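# Swap fluorescent tube for LED tube in fixture

## Task

Remove the old fluorescent tube from the light fixture and set it lying flat on the carton's floor; the carton is loose and must finish resting flat with all of it on the bench. Seat the LED tube so it is locked into both lampholders, white side up. Neither tube may break: a tube breaks if it moves quickly while no gripper holds it (for instance dropping more than a few centimetres) or while it is in contact with anything other than the robot, and a broken tube means failure. Anything held in place only by the robot at the end does not count. Finally release everything and move the grippers away. Nothing may be placed or knocked off the table.

## Robot and tools

Robot: two arms, left_arm and right_arm, each ending in a parallel gripper. The names are labels only and do not match sides of a camera image. Loose objects may occasionally get a brief external shove.

World frame: one shared frame with its origin on the table top midway between the arms; +z is up, +x reaches out across the table, and left_arm sits toward +y. Each result's state line, `left_arm: …` | `right_arm: …`, reports end_effector_position (metres) and end_effector_quat_wxyz in this frame. That point lies between the finger pads, just under 1 cm behind the tips. Reported positions may be somewhat wrong, more so at long reach.

Gripper axes: fingers point along the gripper's +z; they open and close along its y. All motion offsets are expressed in these gripper axes, not world axes.

The row (used by both motion tools): exactly 14 numbers, each in [-1, 1], always covering both arms. First left_arm's seven: dx, dy, dz, rx, ry, rz, opening; then right_arm's seven in the same order. dx..rz are an offset, not a pose: the gripper's target relative to its pose in the most recent result that showed it (before any such result in the scene, or for a second call within one reply, relative to where the gripper is when the action begins). Scale: 1.0 equals 0.6 m for dx/dy/dz and 180 degrees for rotation; rx, ry, rz form a single rotation vector. opening is absolute: +1 fully open (0.087 m), -1 closed. Zeros do not mean hold still; they pull the gripper back to the reference pose. To keep an arm in place, send it the offset back to its wanted pose in the first call of a reply, zeros afterwards, and always the opening it should keep.

execute_actions: argument actions, a list holding at most one item. Empty list: returns the current state only. An item with rows (1 to 15 rows) and optional steps (1 to 15, default 15): each row lasts one control step of 1/30 s, and the final row repeats if steps exceed rows. Each row is measured from the same reference pose, not from the row before. An item with only steps (up to 300) is a wait: nothing new is commanded, and the count runs from the previous result, including time spent replying. Optional pictures (boolean) toggles camera images; they are included by default. A rejected call sends nothing.

move: target is one 14-number row as above (offsets from the same reference). Each gripper travels a straight path toward its target; both paths finish together, lasting 0.5 to 10 s and cut off at 10 s. speed is each path's top speed in m/s, 0.002 to 0.5, default 0.25; rotation is capped at twice that in rad/s. Openings are sent at the start. Paths ignore obstacles and the other arm; grippers lag, drift and may exceed speed, especially with a nearly straight arm. The result adds a move: line giving the ending (done, off_target, moving, held, fault), which limits applied (paced = pose clipped; held = a check blocked some steps, after which the arm may surge), and each gripper's distance from its target. If only one arm is named, the other finished normally.

wait: seconds, 0 to 10; the scene runs with no new commands.

zoom_image: camera (cam_high, cam_low, cam_left_wrist, cam_right_wrist) and region [x0, y0, x1, y1] in pixels of that camera's last full image, origin at the top-left, at most 504 by 504. All images are 896x504. Calibration lines (intrinsics K, distortion, T_world_to_cam) map world points into each image; they can be off by a few degrees and millimetres, and a result lists any camera whose numbers changed.

finished_scene: scene, the number of the current scene. Replying without any tool call ends everything.

Controller behaviour: each step, the commanded pose is clipped to within 70 mm and 16 degrees of the measured pose; damped IK then favours position over orientation. After an action ends the arm continues only to its last clipped pose, so check the reported pose and command the remainder. Friction can leave a gripper up to about 31 mm short, and very small commands may do nothing. Elbows never fully straighten. The simulation keeps running while you compose a reply. Joint limits (rad, base to gripper): waist -2.618..3.054, shoulder 0..3.142, elbow 0..3.142, wrist pitch -1.571..1.571, wrist yaw -1.571..1.571, wrist roll -2.094..2.094.

Result lines: grip_measured is the finger opening on the command scale (the last Joint positions entry is the opening in metres); readings may be off about 1 mm. To hold something, command an opening roughly 0.02 under grip_measured for a firm grip, less for a light one; fingers give about 20 N per pad at most. A pose unreachable line means the clearance check altered or blocked that arm's command; HELD marks steps where this happened. Hand target shows the pose the controller is currently steering toward. Joint torques are raw drive outputs with offsets and noise. MOTOR HOT appears from 75 °C; at 90 °C the arm halts 10 s, at 100 °C it goes limp and drops; these appear as OVER-TEMPERATURE FAULT lines. Holding loads heats motors, even while idle.

Avoid: letting a tube fall or move fast while ungripped or touching something else; fast closes that squeeze hard; fast contacts or targets set far past a contact (both push harder); an arm left pressing against something it was stopped by; arms colliding or shoving each other; tipping or sliding the carton off the bench; knocking anything off the table; fault stops.

Each tool is called after "Call:" as name([rows], argument=value, ...), one row to a line, values as JSON.

## Session

Call:
execute_actions(actions=[])

Scene clock: 0.00 s of 8420.00 s.
left_arm: end_effector_position=(+0.3541, -0.0346, +0.2675) grip_measured=+0.978 end_effector_quat_wxyz=(+0.645, +0.543, +0.531, -0.081) | right_arm: end_effector_position=(+0.1616, -0.4635, +0.1744) grip_measured=+1.000 end_effector_quat_wxyz=(+0.178, +0.290, +0.929, -0.146)
Joint positions: left_arm=[-0.713  1.593  1.197  0.24   0.019  0.675  0.087] | right_arm=[-0.348  1.181  1.175 -1.149  0.213  0.062  0.087]
Joint velocities: left_arm=[-0.007 -0.012  0.002 -0.037 -0.051 -0.037  0.001] | right_arm=[-0.027 -0.002 -0.022 -0.081 -0.037 -0.007  0.   ]
Joint torques (N m, as the arm reports them, + toward a larger angle): no reading
Motor temperatures (°C, as the motors report them): left_arm=[19 37 28 27 22 20] | right_arm=[21 36 27 21 20 22]
Hand target (left_arm): +0.354, -0.035, +0.268; +0.645, +0.543, +0.531, -0.081
Hand target (right_arm): +0.162, -0.464, +0.174; +0.178, +0.290, +0.929, -0.146
camera_calibration (this result's frames):
cam_left_wrist: T_world_to_cam=[[-0.678118, -0.383484, -0.626974, 0.397055], [-0.172674, 0.912331, -0.371261, 0.21704], [0.714381, -0.143496, -0.684886, 0.0647163], [0, 0, 0, 1]] pos_world=[0.260495, -0.0364616, 0.373845]
cam_right_wrist: T_world_to_cam=[[-0.584074, -0.796624, 0.155717, -0.301875], [-0.691712, 0.588871, 0.418049, 0.334508], [-0.424725, 0.13646, -0.894979, 0.427198], [0, 0, 0, 1]] pos_world=[0.236507, -0.495758, 0.289499]

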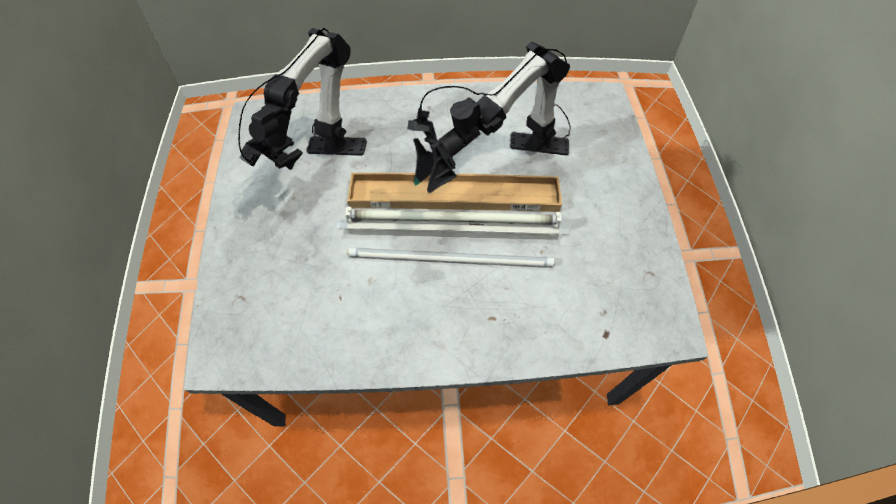

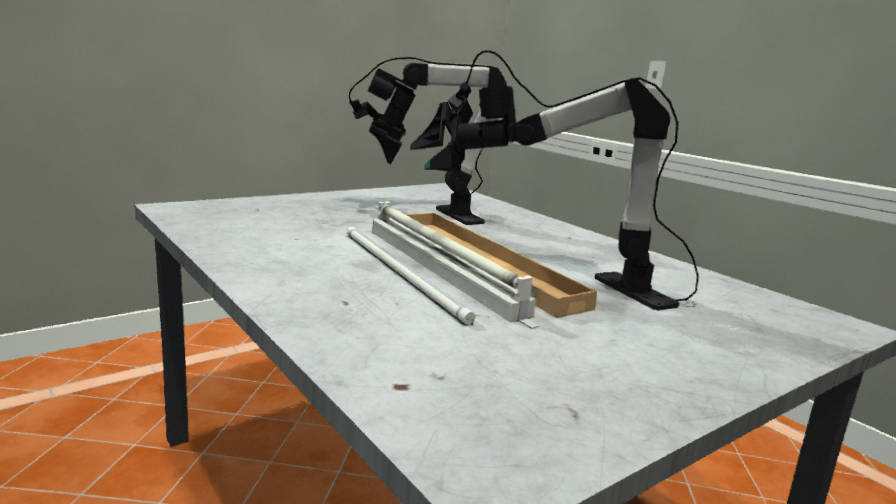

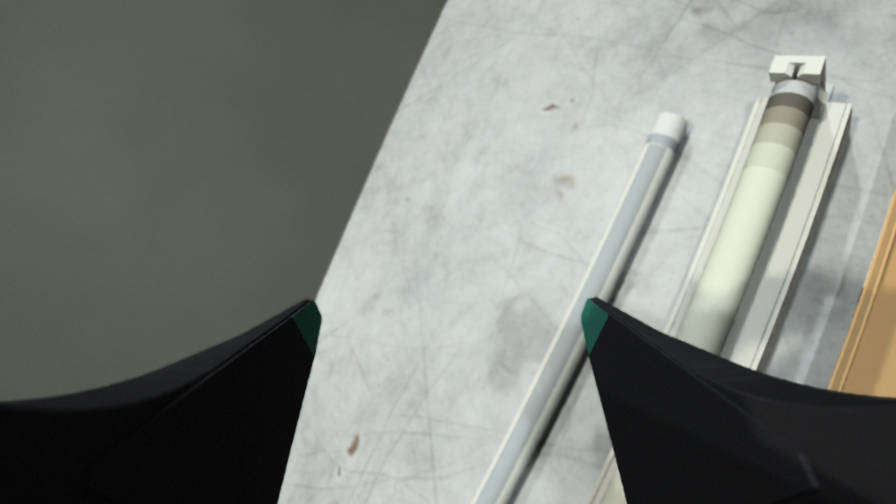

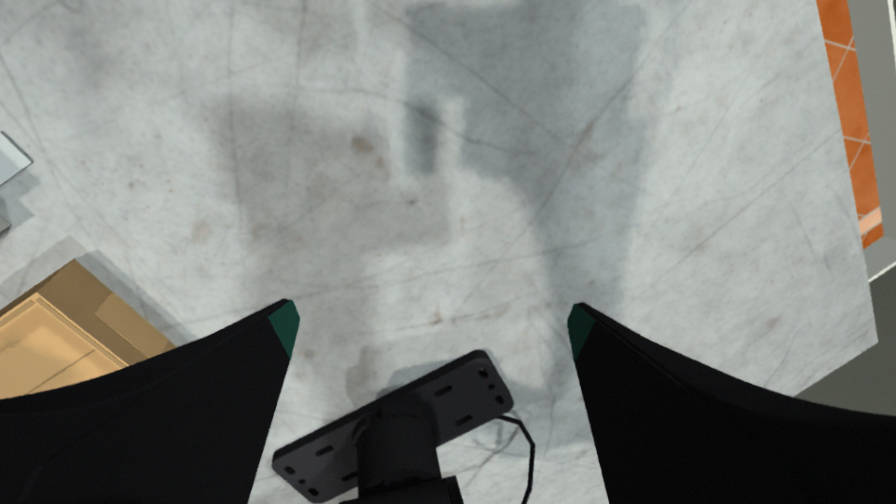

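Call:
zoom_image(camera="cam_high", region=[330, 160, 460, 280])

Call:
zoom_image(camera="cam_high", region=[450, 160, 580, 280])

Call:
zoom_image(camera="cam_left_wrist", region=[600, 40, 880, 260])

Call:
zoom_image(camera="cam_low", region=[420, 240, 620, 350])

Region (330, 160, 460, 280) of cam_high's 896x504 image, scaled by 3.877, with more detail than that image has; it fills the top 465 rows of this view, and the rest is white.

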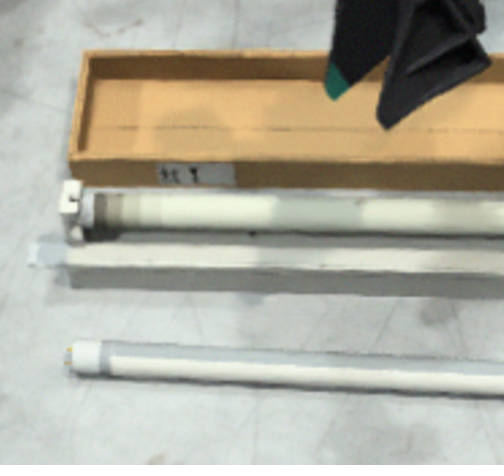

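Region (450, 160, 580, 280) of cam_high's 896x504 image, scaled by 3.877, with more detail than that image has; it fills the top 465 rows of this view, and the rest is white.

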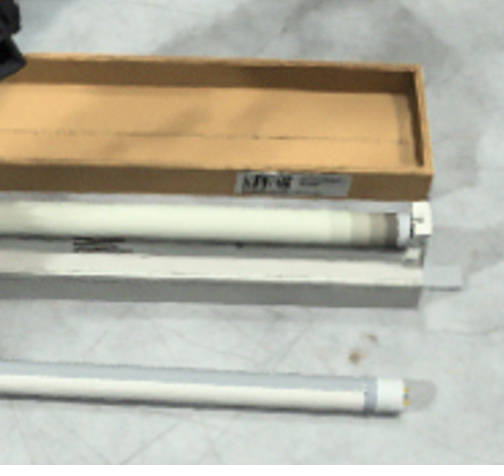

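Region (600, 40, 880, 260) of cam_left_wrist's 896x504 image, scaled by 1.800, with more detail than that image has; it fills the top 396 rows of this view, and the rest is white.

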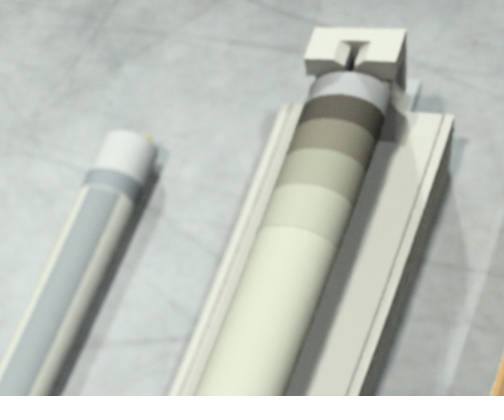

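Region (420, 240, 620, 350) of cam_low's 896x504 image, scaled by 2.520, with more detail than that image has; it fills the top 277 rows of this view, and the rest is white.

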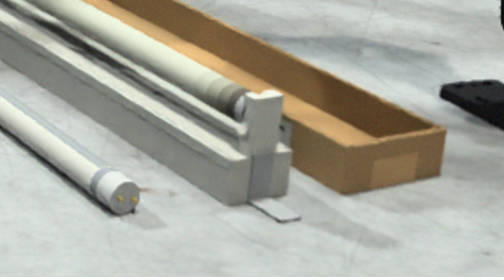

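Call:
move(target=[0.2337,-0.1478,-0.1473,0.0657,0.2994,0.1418,-0.08, -0.0746,0.3872,-0.0486,-0.227,-0.1485,-0.6607,1], speed=0.3)

Scene clock: 124.33 s of 8420.00 s.
left_arm: end_effector_position=(+0.2979, +0.0690, +0.1158) grip_measured=-0.080 end_effector_quat_wxyz=(+0.279, +0.689, +0.621, +0.251) | right_arm: end_effector_position=(+0.3233, -0.2926, +0.1793) grip_measured=+1.000 end_effector_quat_wxyz=(-0.221, +0.718, -0.660, +0.003)
Joint positions: left_arm=[-0.923  1.781  1.285 -0.597 -0.628  0.72   0.04 ] | right_arm=[ 0.209  1.548  1.476 -1.163 -0.299 -1.546  0.087]
Joint velocities: left_arm=[ 0.002  0.017 -0.012 -0.022 -0.007  0.007  0.001] | right_arm=[ 0.012  0.002  0.017 -0.007 -0.051 -0.022  0.   ]
Joint torques (N m, as the arm reports them, + toward a larger angle): left_arm=[-0.34 -8.99  9.25  1.24 -0.36 -0.06] | right_arm=[ 0.05 -4.25 10.98  0.63 -0.28 -0.14]
Motor temperatures (°C, as the motors report them): left_arm=[19 44 36 37 22 20] | right_arm=[21 32 31 22 20 22]
Hand target (left_arm): +0.297, +0.064, +0.118; +0.280, +0.688, +0.620, +0.254
Hand target (right_arm): +0.324, -0.289, +0.178; -0.215, +0.725, -0.655, -0.005
Off the commanded pose (left_arm): 0.004 m, 1 deg.
Off the commanded pose (right_arm): 0.003 m, 2 deg.
After step 90, 117.00 s passed at rest.
move: done
camera_calibration (this result's frames):
cam_left_wrist: T_world_to_cam=[[-0.717677, 0.0919898, -0.690274, 0.289833], [-0.448943, 0.696632, 0.559602, 0.0458938], [0.532345, 0.711506, -0.458658, -0.015154], [0, 0, 0, 1]] pos_world=[0.236677, -0.0478506, 0.167432]
cam_right_wrist: T_world_to_cam=[[0.95035, 0.0407286, 0.308505, -0.350546], [-0.129044, -0.850554, 0.509809, -0.275928], [0.283164, -0.524308, -0.803069, 0.0382238], [0, 0, 0, 1]] pos_world=[0.286711, -0.200373, 0.279512]

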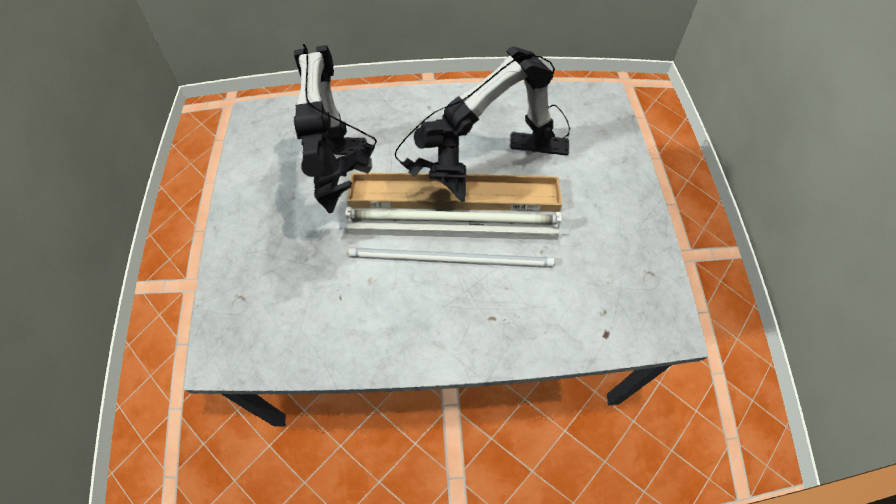

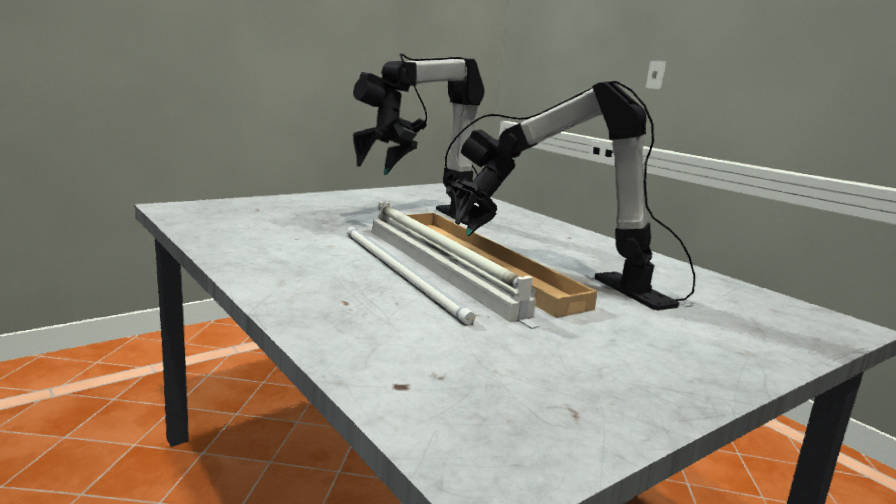

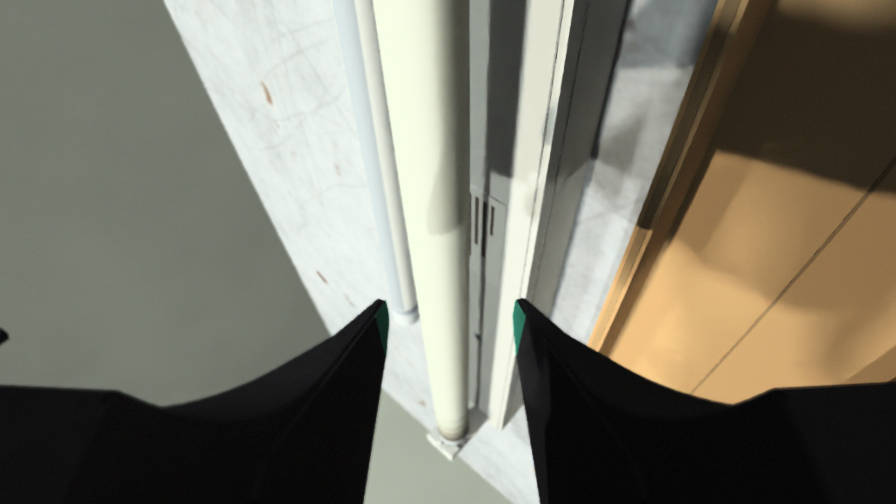

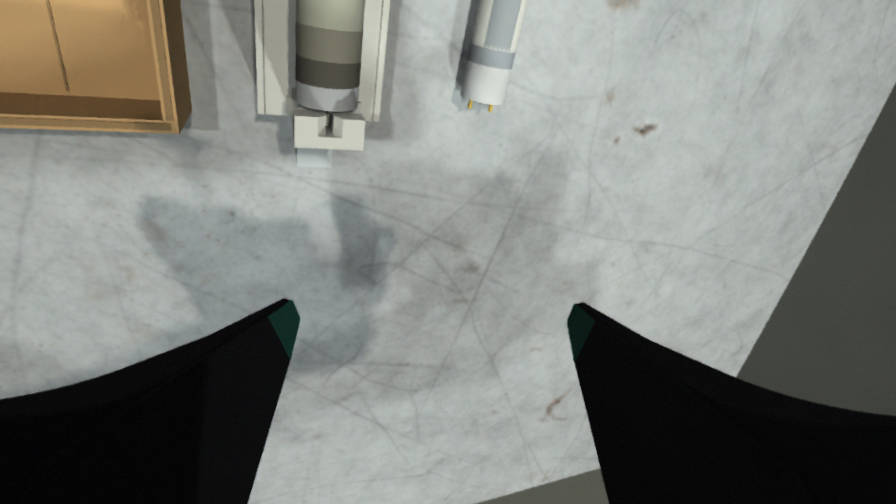

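Call:
zoom_image(camera="cam_left_wrist", region=[390, 340, 520, 470])

Call:
zoom_image(camera="cam_right_wrist", region=[240, 0, 560, 180])

Region (390, 340, 520, 470) of cam_left_wrist's 896x504 image, scaled by 3.877, with more detail than that image has.

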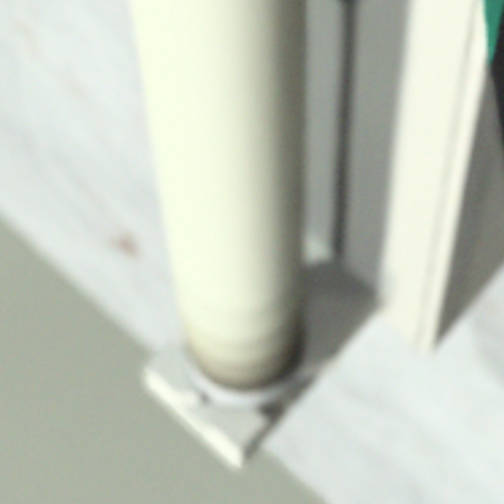

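Region (240, 0, 560, 180) of cam_right_wrist's 896x504 image, scaled by 1.575, with more detail than that image has; it fills the top 284 rows of this view, and the rest is white.

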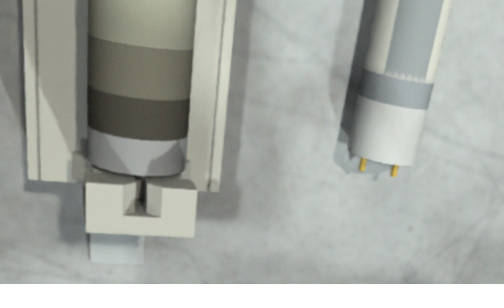

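Call:
move(target=[0,0.0085,0.106,0,0.0093,-0.0096,-0.08, 0,0,0,0,0,0,1], speed=0.1)

Scene clock: 164.43 s of 8420.00 s.
left_arm: end_effector_position=(+0.3381, +0.0712, +0.0712) grip_measured=-0.080 end_effector_quat_wxyz=(+0.265, +0.677, +0.634, +0.263) | right_arm: end_effector_position=(+0.3230, -0.2925, +0.1792) grip_measured=+1.000 end_effector_quat_wxyz=(-0.220, +0.719, -0.659, +0.003)
Joint positions: left_arm=[-0.831  1.927  1.285 -0.44  -0.614  0.775  0.04 ] | right_arm=[ 0.209  1.548  1.476 -1.165 -0.3   -1.549  0.087]
Joint velocities: left_arm=[-0.007 -0.007  0.002  0.007  0.007  0.037  0.   ] | right_arm=[ 0.007 -0.012 -0.002  0.051 -0.037  0.022  0.   ]
Joint torques (N m, as the arm reports them, + toward a larger angle): left_arm=[  1.02 -10.23   9.29   1.5   -0.16   0.11] | right_arm=[-0.38 -5.81  8.54  0.87 -0.22 -0.03]
Motor temperatures (°C, as the motors report them): left_arm=[19 44 38 34 22 20] | right_arm=[21 32 33 22 20 22]
Hand target (left_arm): +0.345, +0.065, +0.073; +0.273, +0.676, +0.635, +0.258
Hand target (right_arm): +0.323, -0.293, +0.179; -0.221, +0.718, -0.660, +0.003
Off the commanded pose (left_arm): 0.011 m, 1 deg.
Off the commanded pose (right_arm): 0.000 m, 0 deg.
After step 90, 36.07 s passed at rest.
move: off_target (left_arm)
camera_calibration (this result's frames):
cam_left_wrist: T_world_to_cam=[[-0.722919, 0.0733542, -0.687028, 0.290593], [-0.479315, 0.66293, 0.575136, 0.0989435], [0.49764, 0.74508, -0.444084, -0.0503385], [0, 0, 0, 1]] pos_world=[0.28255, -0.0494026, 0.120385]
cam_right_wrist: T_world_to_cam=[[0.950581, 0.0433128, 0.307442, -0.349299], [-0.126215, -0.850801, 0.510105, -0.27686], [0.283666, -0.523699, -0.803289, 0.0383512], [0, 0, 0, 1]] pos_world=[0.286214, -0.200339, 0.279424]

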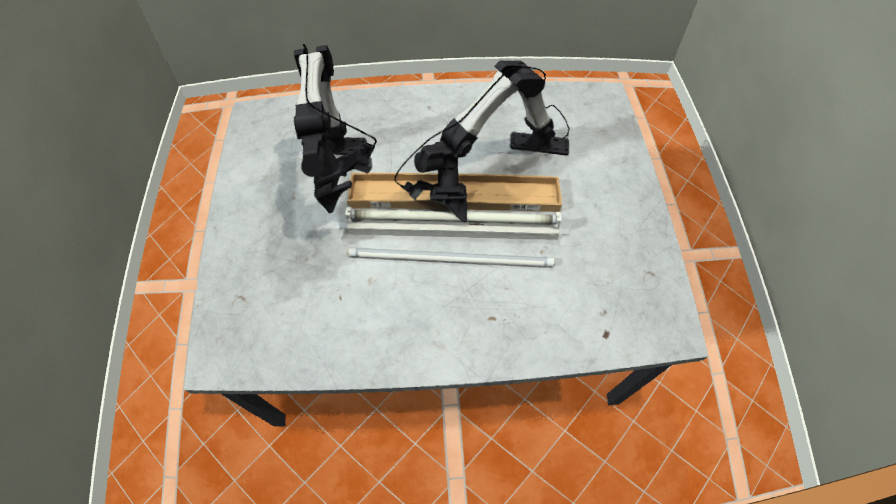

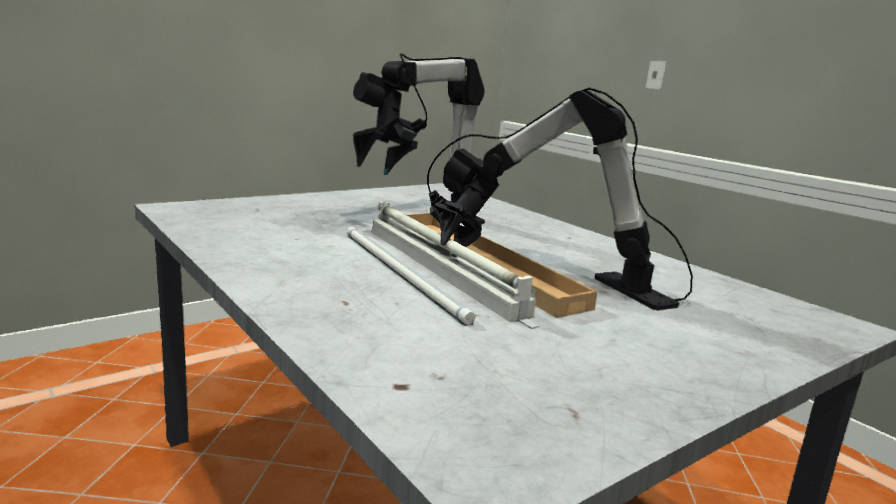

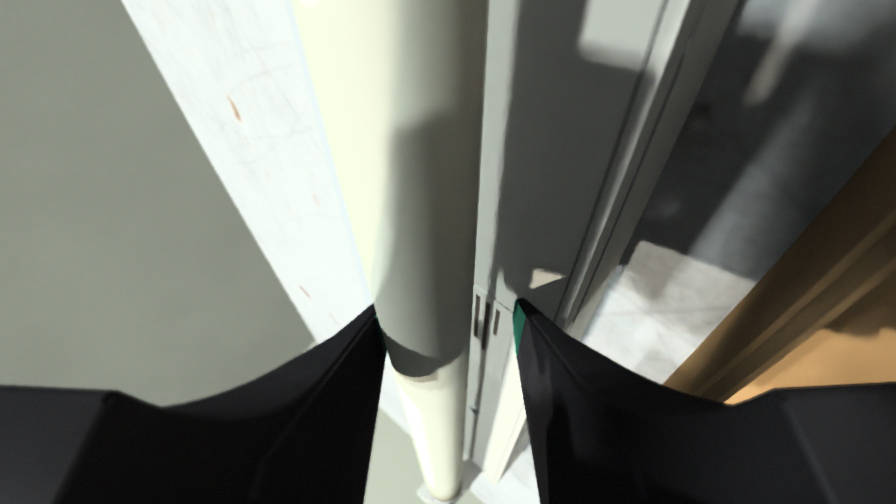

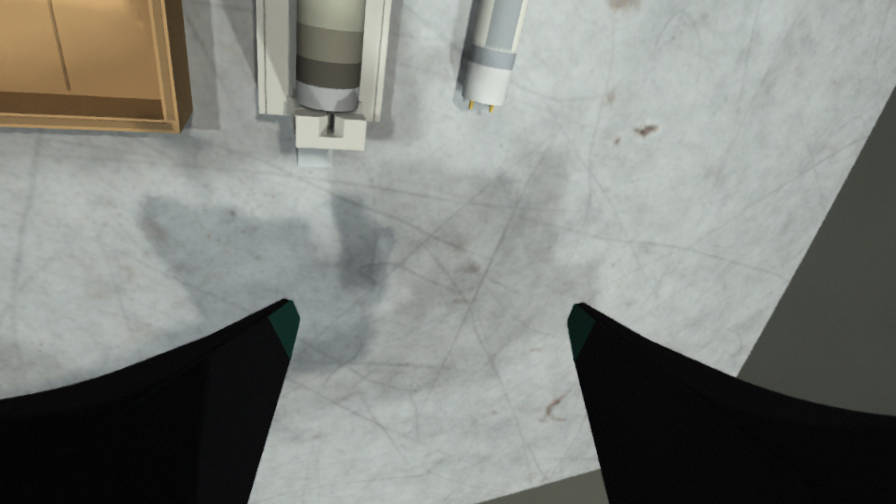

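Call:
move(target=[-0.015,0.025,0.005,0,0,0,-0.08, 0,0,0,0,0,0,1], speed=0.05)

Scene clock: 177.63 s of 8420.00 s.
left_arm: end_effector_position=(+0.3451, +0.0598, +0.0807) grip_measured=-0.080 end_effector_quat_wxyz=(+0.273, +0.676, +0.633, +0.261) | right_arm: end_effector_position=(+0.3230, -0.2925, +0.1792) grip_measured=+1.000 end_effector_quat_wxyz=(-0.220, +0.719, -0.659, +0.003)
Joint positions: left_arm=[-0.831  1.948  1.348 -0.461 -0.613  0.782  0.04 ] | right_arm=[ 0.209  1.548  1.476 -1.165 -0.3   -1.549  0.087]
Joint velocities: left_arm=[-0.007  0.007 -0.002 -0.066 -0.081 -0.081 -0.   ] | right_arm=[-0.022 -0.012 -0.007  0.007 -0.051 -0.007  0.   ]
Joint torques (N m, as the arm reports them, + toward a larger angle): left_arm=[  1.41 -10.3    9.05   1.29  -0.21   0.16] | right_arm=[-0.41 -5.78  8.61  0.86 -0.22 -0.05]
Motor temperatures (°C, as the motors report them): left_arm=[19 44 38 34 22 20] | right_arm=[21 33 33 22 20 22]
Hand target (left_arm): +0.351, +0.062, +0.079; +0.265, +0.677, +0.634, +0.263
Hand target (right_arm): +0.323, -0.293, +0.179; -0.220, +0.719, -0.659, +0.003
Off the commanded pose (left_arm): 0.006 m, 1 deg.
Off the commanded pose (right_arm): 0.000 m, 0 deg.
After step 90, 9.50 s passed at rest.
move: done
camera_calibration (this result's frames):
cam_left_wrist: T_world_to_cam=[[-0.71559, 0.0675063, -0.69525, 0.301489], [-0.481427, 0.673506, 0.560907, 0.105624], [0.50612, 0.736092, -0.449455, -0.0430357], [0, 0, 0, 1]] pos_world=[0.288374, -0.0598125, 0.131023]
cam_right_wrist: T_world_to_cam=[[0.950581, 0.0433128, 0.307442, -0.349299], [-0.126215, -0.850801, 0.510105, -0.27686], [0.283666, -0.523699, -0.803289, 0.0383512], [0, 0, 0, 1]] pos_world=[0.286214, -0.200339, 0.279424]

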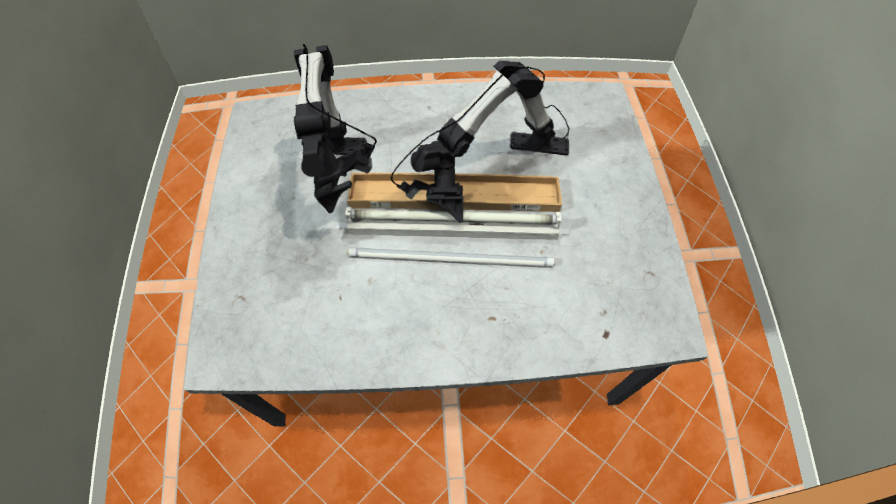

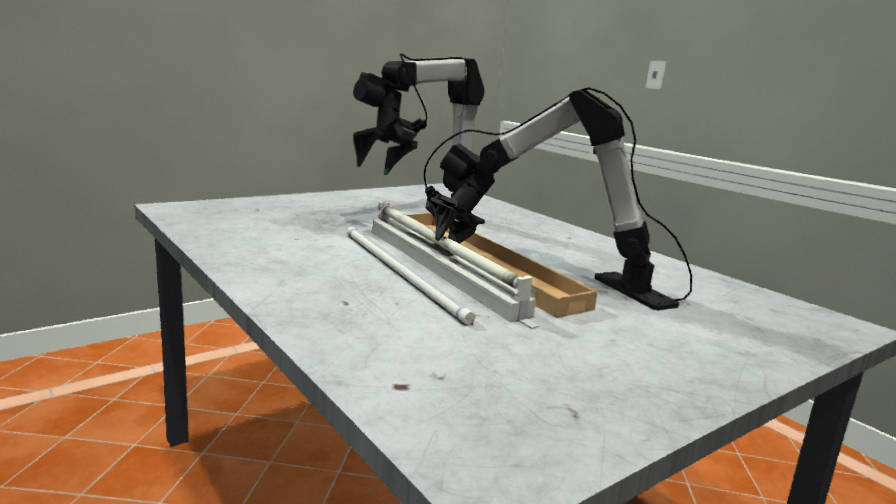

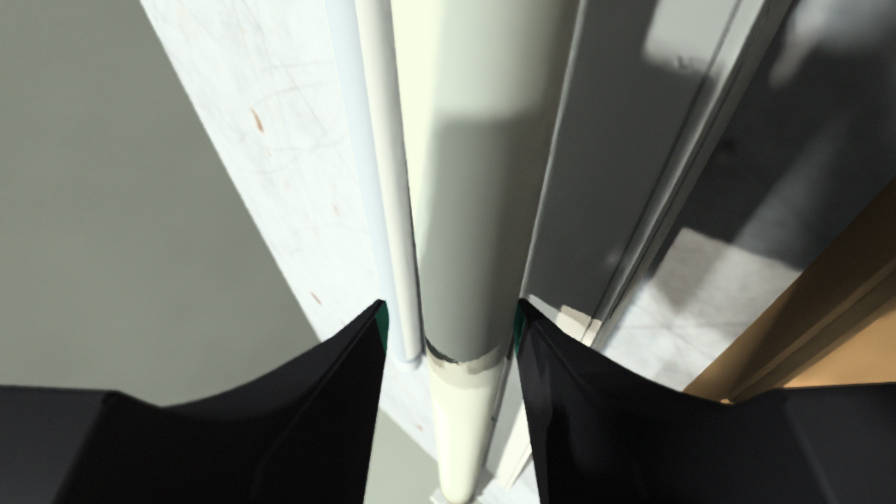

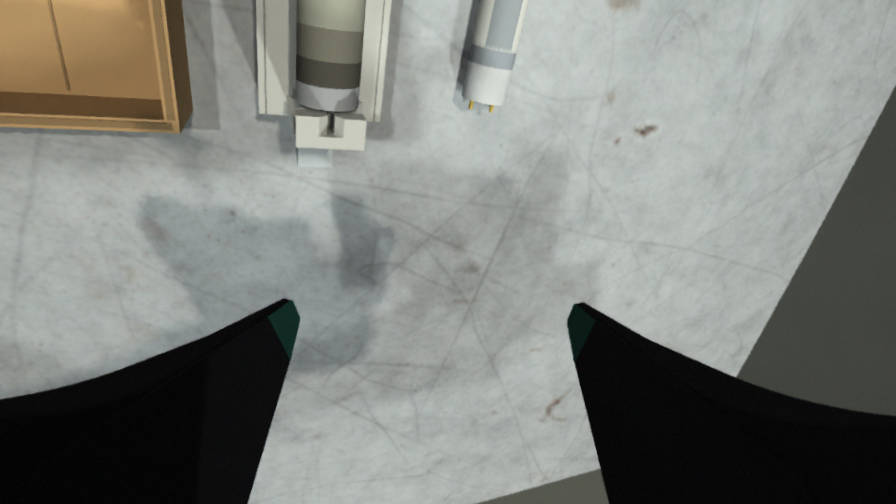

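Call:
move(target=[0,-0.008,0.006,-0.038,0,0,-0.1, 0,0,0,0,0,0,1], speed=0.08)

Scene clock: 191.97 s of 8420.00 s.
left_arm: end_effector_position=(+0.3480, +0.0580, +0.0753) grip_measured=-0.100 end_effector_quat_wxyz=(+0.313, +0.654, +0.623, +0.293) | right_arm: end_effector_position=(+0.3230, -0.2925, +0.1792) grip_measured=+1.000 end_effector_quat_wxyz=(-0.220, +0.719, -0.659, +0.003)
Joint positions: left_arm=[-0.854  1.949  1.252 -0.279 -0.703  0.8    0.039] | right_arm=[ 0.209  1.548  1.476 -1.165 -0.3   -1.549  0.087]
Joint velocities: left_arm=[ 0.002 -0.022 -0.002 -0.007 -0.051 -0.022  0.   ] | right_arm=[-0.007 -0.002 -0.007 -0.007 -0.051 -0.022  0.   ]
Joint torques (N m, as the arm reports them, + toward a larger angle): left_arm=[ -0.34 -12.97   5.23   1.61  -0.37   0.18] | right_arm=[-0.32 -5.77  8.52  0.86 -0.24 -0.02]
Motor temperatures (°C, as the motors report them): left_arm=[19 45 38 33 22 20] | right_arm=[21 33 32 22 20 22]
Hand target (left_arm): +0.344, +0.060, +0.075; +0.312, +0.658, +0.617, +0.299
Hand target (right_arm): +0.323, -0.293, +0.179; -0.220, +0.719, -0.659, +0.003
Off the commanded pose (left_arm): 0.004 m, 1 deg.
Off the commanded pose (right_arm): 0.000 m, 0 deg.
After step 90, 10.03 s passed at rest.
move: done
camera_calibration (this result's frames):
cam_left_wrist: T_world_to_cam=[[-0.635396, 0.0446488, -0.770894, 0.279066], [-0.547586, 0.677838, 0.490597, 0.139384], [0.544446, 0.733854, -0.406247, -0.0620369], [0, 0, 0, 1]] pos_world=[0.287417, -0.0614133, 0.121547]
cam_right_wrist: T_world_to_cam=[[0.950581, 0.0433128, 0.307442, -0.349299], [-0.126215, -0.850801, 0.510105, -0.27686], [0.283666, -0.523699, -0.803289, 0.0383512], [0, 0, 0, 1]] pos_world=[0.286214, -0.200339, 0.279424]

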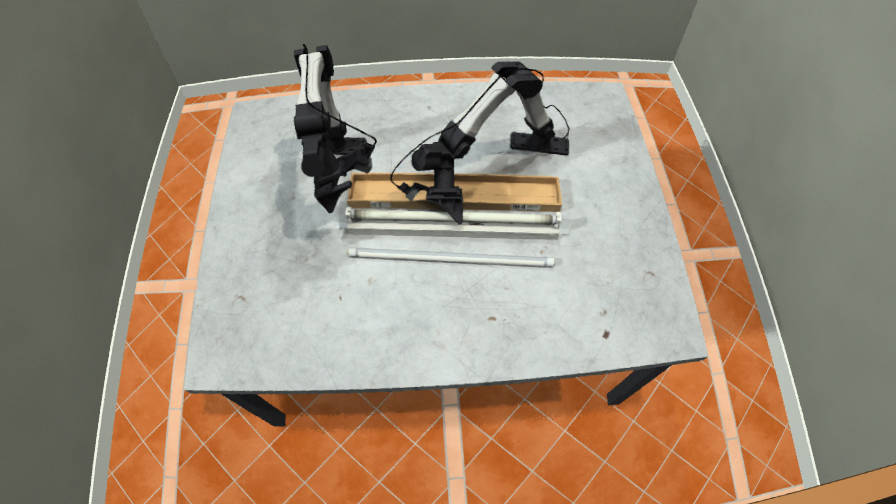

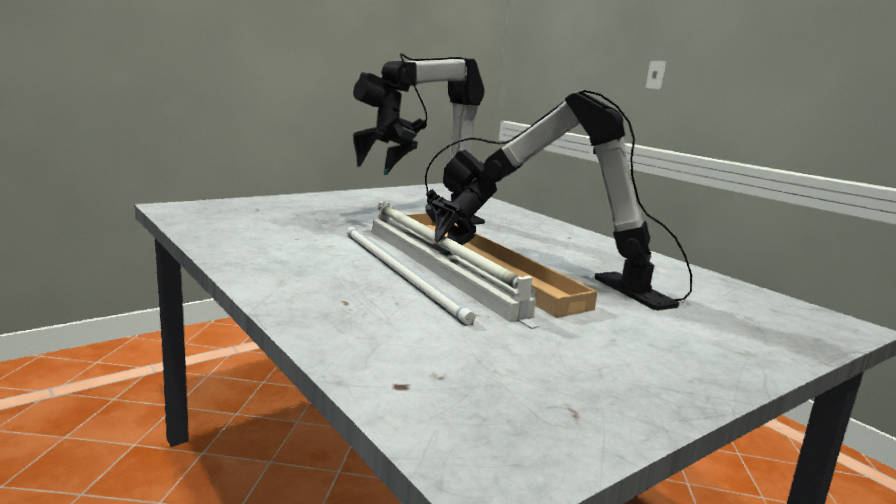

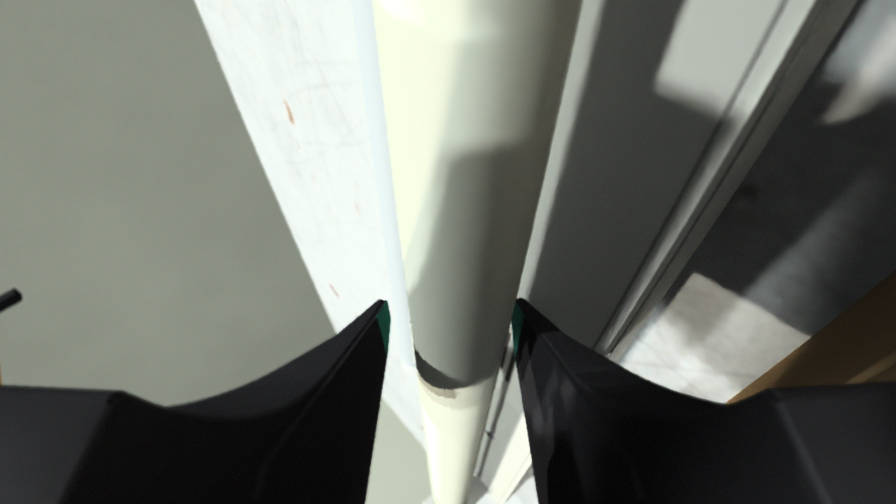

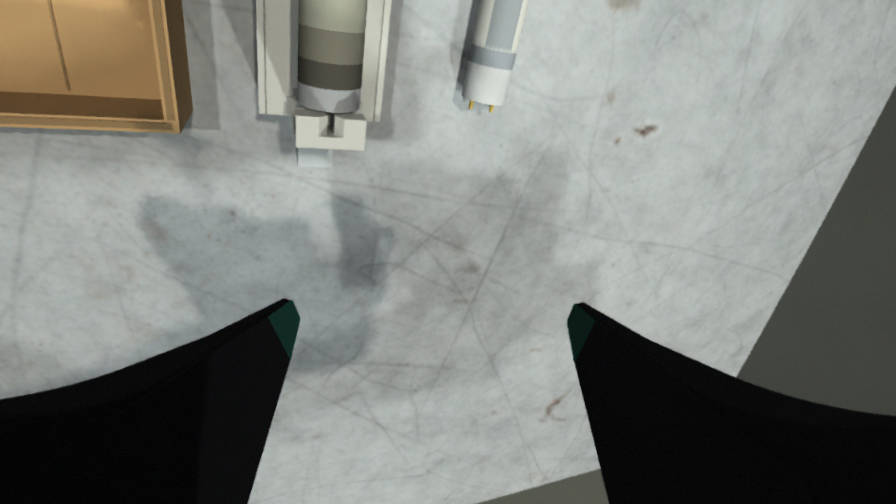

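Call:
move(target=[0,-0.011,-0.015,0,0,0,-0.1, 0,0,0,0,0,0,1], speed=0.04)

Scene clock: 211.60 s of 8420.00 s.
left_arm: end_effector_position=(+0.3429, +0.0538, +0.0747) grip_measured=-0.100 end_effector_quat_wxyz=(+0.316, +0.653, +0.624, +0.289) | right_arm: end_effector_position=(+0.3230, -0.2925, +0.1792) grip_measured=+1.000 end_effector_quat_wxyz=(-0.220, +0.719, -0.659, +0.003)
Joint positions: left_arm=[-0.868  1.949  1.252 -0.283 -0.705  0.783  0.039] | right_arm=[ 0.209  1.548  1.476 -1.165 -0.3   -1.549  0.087]
Joint velocities: left_arm=[-0.012  0.002  0.002 -0.081  0.022  0.081  0.   ] | right_arm=[-0.007 -0.012 -0.017 -0.037  0.007  0.051  0.   ]
Joint torques (N m, as the arm reports them, + toward a larger angle): left_arm=[ -0.24 -13.69   5.49   1.41  -0.44  -0.05] | right_arm=[-0.39 -5.72  8.56  0.83 -0.23 -0.03]
Motor temperatures (°C, as the motors report them): left_arm=[19 49 36 34 22 20] | right_arm=[21 34 32 22 20 22]
Hand target (left_arm): +0.337, +0.058, +0.076; +0.313, +0.654, +0.623, +0.293
Hand target (right_arm): +0.323, -0.293, +0.179; -0.220, +0.719, -0.659, +0.003
Off the commanded pose (left_arm): 0.008 m, 1 deg.
Off the commanded pose (right_arm): 0.000 m, 0 deg.
After step 90, 15.90 s passed at rest.
move: done
camera_calibration (this result's frames):
cam_left_wrist: T_world_to_cam=[[-0.63619, 0.0388192, -0.770555, 0.276074], [-0.54516, 0.684105, 0.484562, 0.138976], [0.545951, 0.72835, -0.414058, -0.056107], [0, 0, 0, 1]] pos_world=[0.282031, -0.0649253, 0.122156]
cam_right_wrist: T_world_to_cam=[[0.950581, 0.0433128, 0.307442, -0.349299], [-0.126215, -0.850801, 0.510105, -0.27686], [0.283666, -0.523699, -0.803289, 0.0383512], [0, 0, 0, 1]] pos_world=[0.286214, -0.200339, 0.279424]

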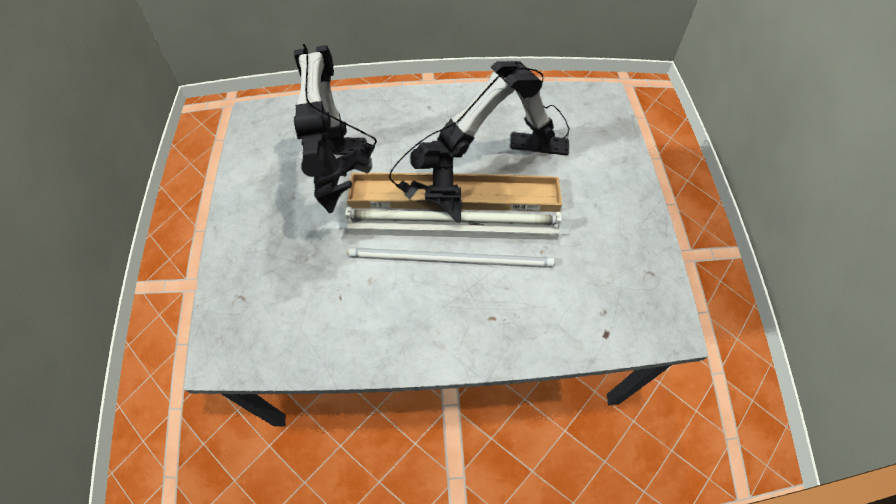

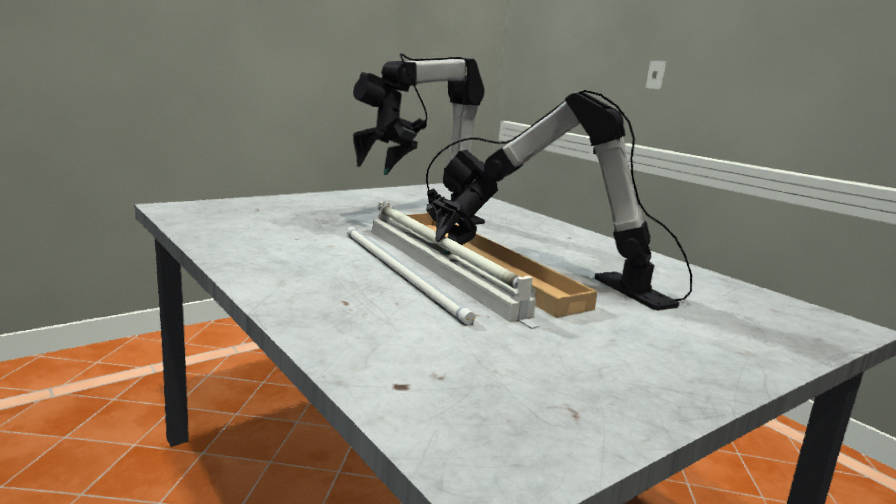

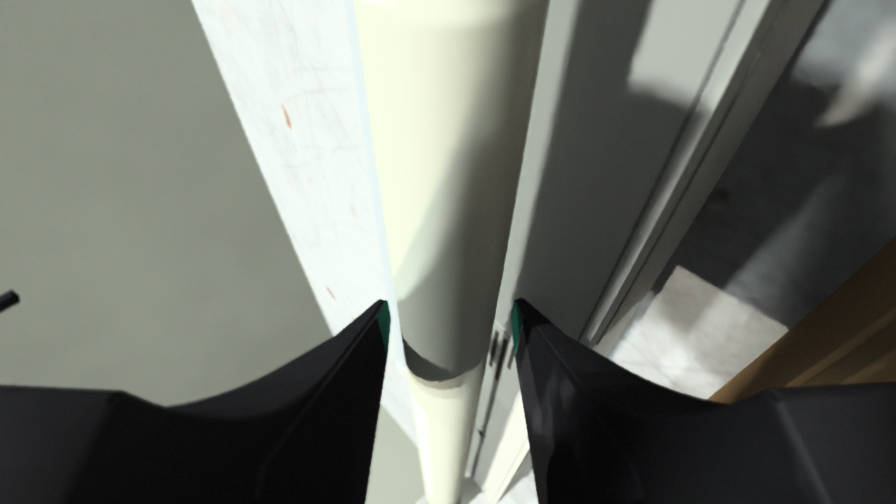

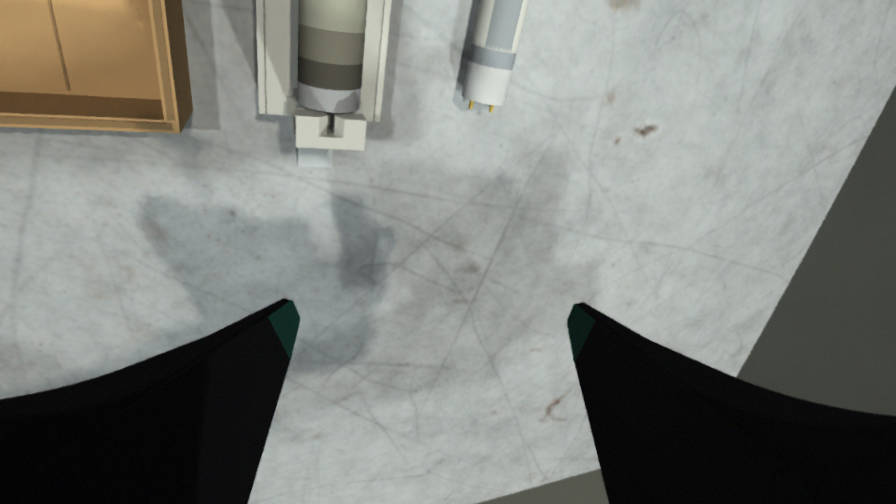

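Call:
execute_actions([
  {"rows": [[0,0,0,0,0,0,-0.14,0,0,0,0,0,0,1],[0,0,0,0,0,0,-0.18,0,0,0,0,0,0,1],[0,0,0,0,0,0,-0.22,0,0,0,0,0,0,1],[0,0,0,0,0,0,-0.26,0,0,0,0,0,0,1],[0,0,0,0,0,0,-0.30,0,0,0,0,0,0,1],[0,0,0,0,0,0,-0.33,0,0,0,0,0,0,1],[0,0,0,0,0,0,-0.36,0,0,0,0,0,0,1],[0,0,0,0,0,0,-0.385,0,0,0,0,0,0,1],[0,0,0,0,0,0,-0.405,0,0,0,0,0,0,1],[0,0,0,0,0,0,-0.42,0,0,0,0,0,0,1],[0,0,0,0,0,0,-0.435,0,0,0,0,0,0,1],[0,0,0,0,0,0,-0.448,0,0,0,0,0,0,1],[0,0,0,0,0,0,-0.458,0,0,0,0,0,0,1],[0,0,0,0,0,0,-0.467,0,0,0,0,0,0,1],[0,0,0,0,0,0,-0.475,0,0,0,0,0,0,1]], "steps": 15},
], pictures=false)

Scene clock: 229.00 s of 8420.00 s.
left_arm: end_effector_position=(+0.3434, +0.0541, +0.0754) grip_measured=-0.449 end_effector_quat_wxyz=(+0.317, +0.652, +0.623, +0.292) | right_arm: end_effector_position=(+0.3230, -0.2925, +0.1792) grip_measured=+1.000 end_effector_quat_wxyz=(-0.220, +0.719, -0.659, +0.003)
Joint positions: left_arm=[-0.868  1.949  1.252 -0.28  -0.709  0.784  0.024] | right_arm=[ 0.209  1.548  1.476 -1.165 -0.3   -1.549  0.087]
Joint velocities: left_arm=[-0.007 -0.012  0.007  0.022  0.037  0.007 -0.001] | right_arm=[ 0.012  0.002 -0.002  0.022 -0.022  0.022  0.   ]
Joint torques (N m, as the arm reports them, + toward a larger angle): left_arm=[  0.29 -11.81   7.13   1.53  -0.24   0.  ] | right_arm=[-0.42 -5.69  8.5   0.88 -0.24 -0.04]
Motor temperatures (°C, as the motors report them): left_arm=[19 51 35 33 22 20] | right_arm=[21 34 31 22 20 22]
Hand target (left_arm): +0.343, +0.054, +0.075; +0.316, +0.653, +0.624, +0.289
Hand target (right_arm): +0.323, -0.293, +0.179; -0.220, +0.719, -0.659, +0.003
Off the commanded pose (left_arm): 0.001 m, 0 deg.
Off the commanded pose (right_arm): 0.000 m, 0 deg.
Steps of this call (steps 1 to 90: nothing new was sent; then 13.90 s passed at rest; steps 91 to 105: all 15 steps of this action). Readings (end_effector_position):
91: left_arm (+0.3428, +0.0541, +0.0746) | right_arm (+0.3230, -0.2925, +0.1792)
92: left_arm (+0.3428, +0.0541, +0.0746) | right_arm (+0.3230, -0.2925, +0.1792)
94: left_arm (+0.3428, +0.0541, +0.0746) | right_arm (+0.3230, -0.2925, +0.1792)
98: left_arm (+0.3428, +0.0540, +0.0746) | right_arm (+0.3230, -0.2925, +0.1792)
105: the state above


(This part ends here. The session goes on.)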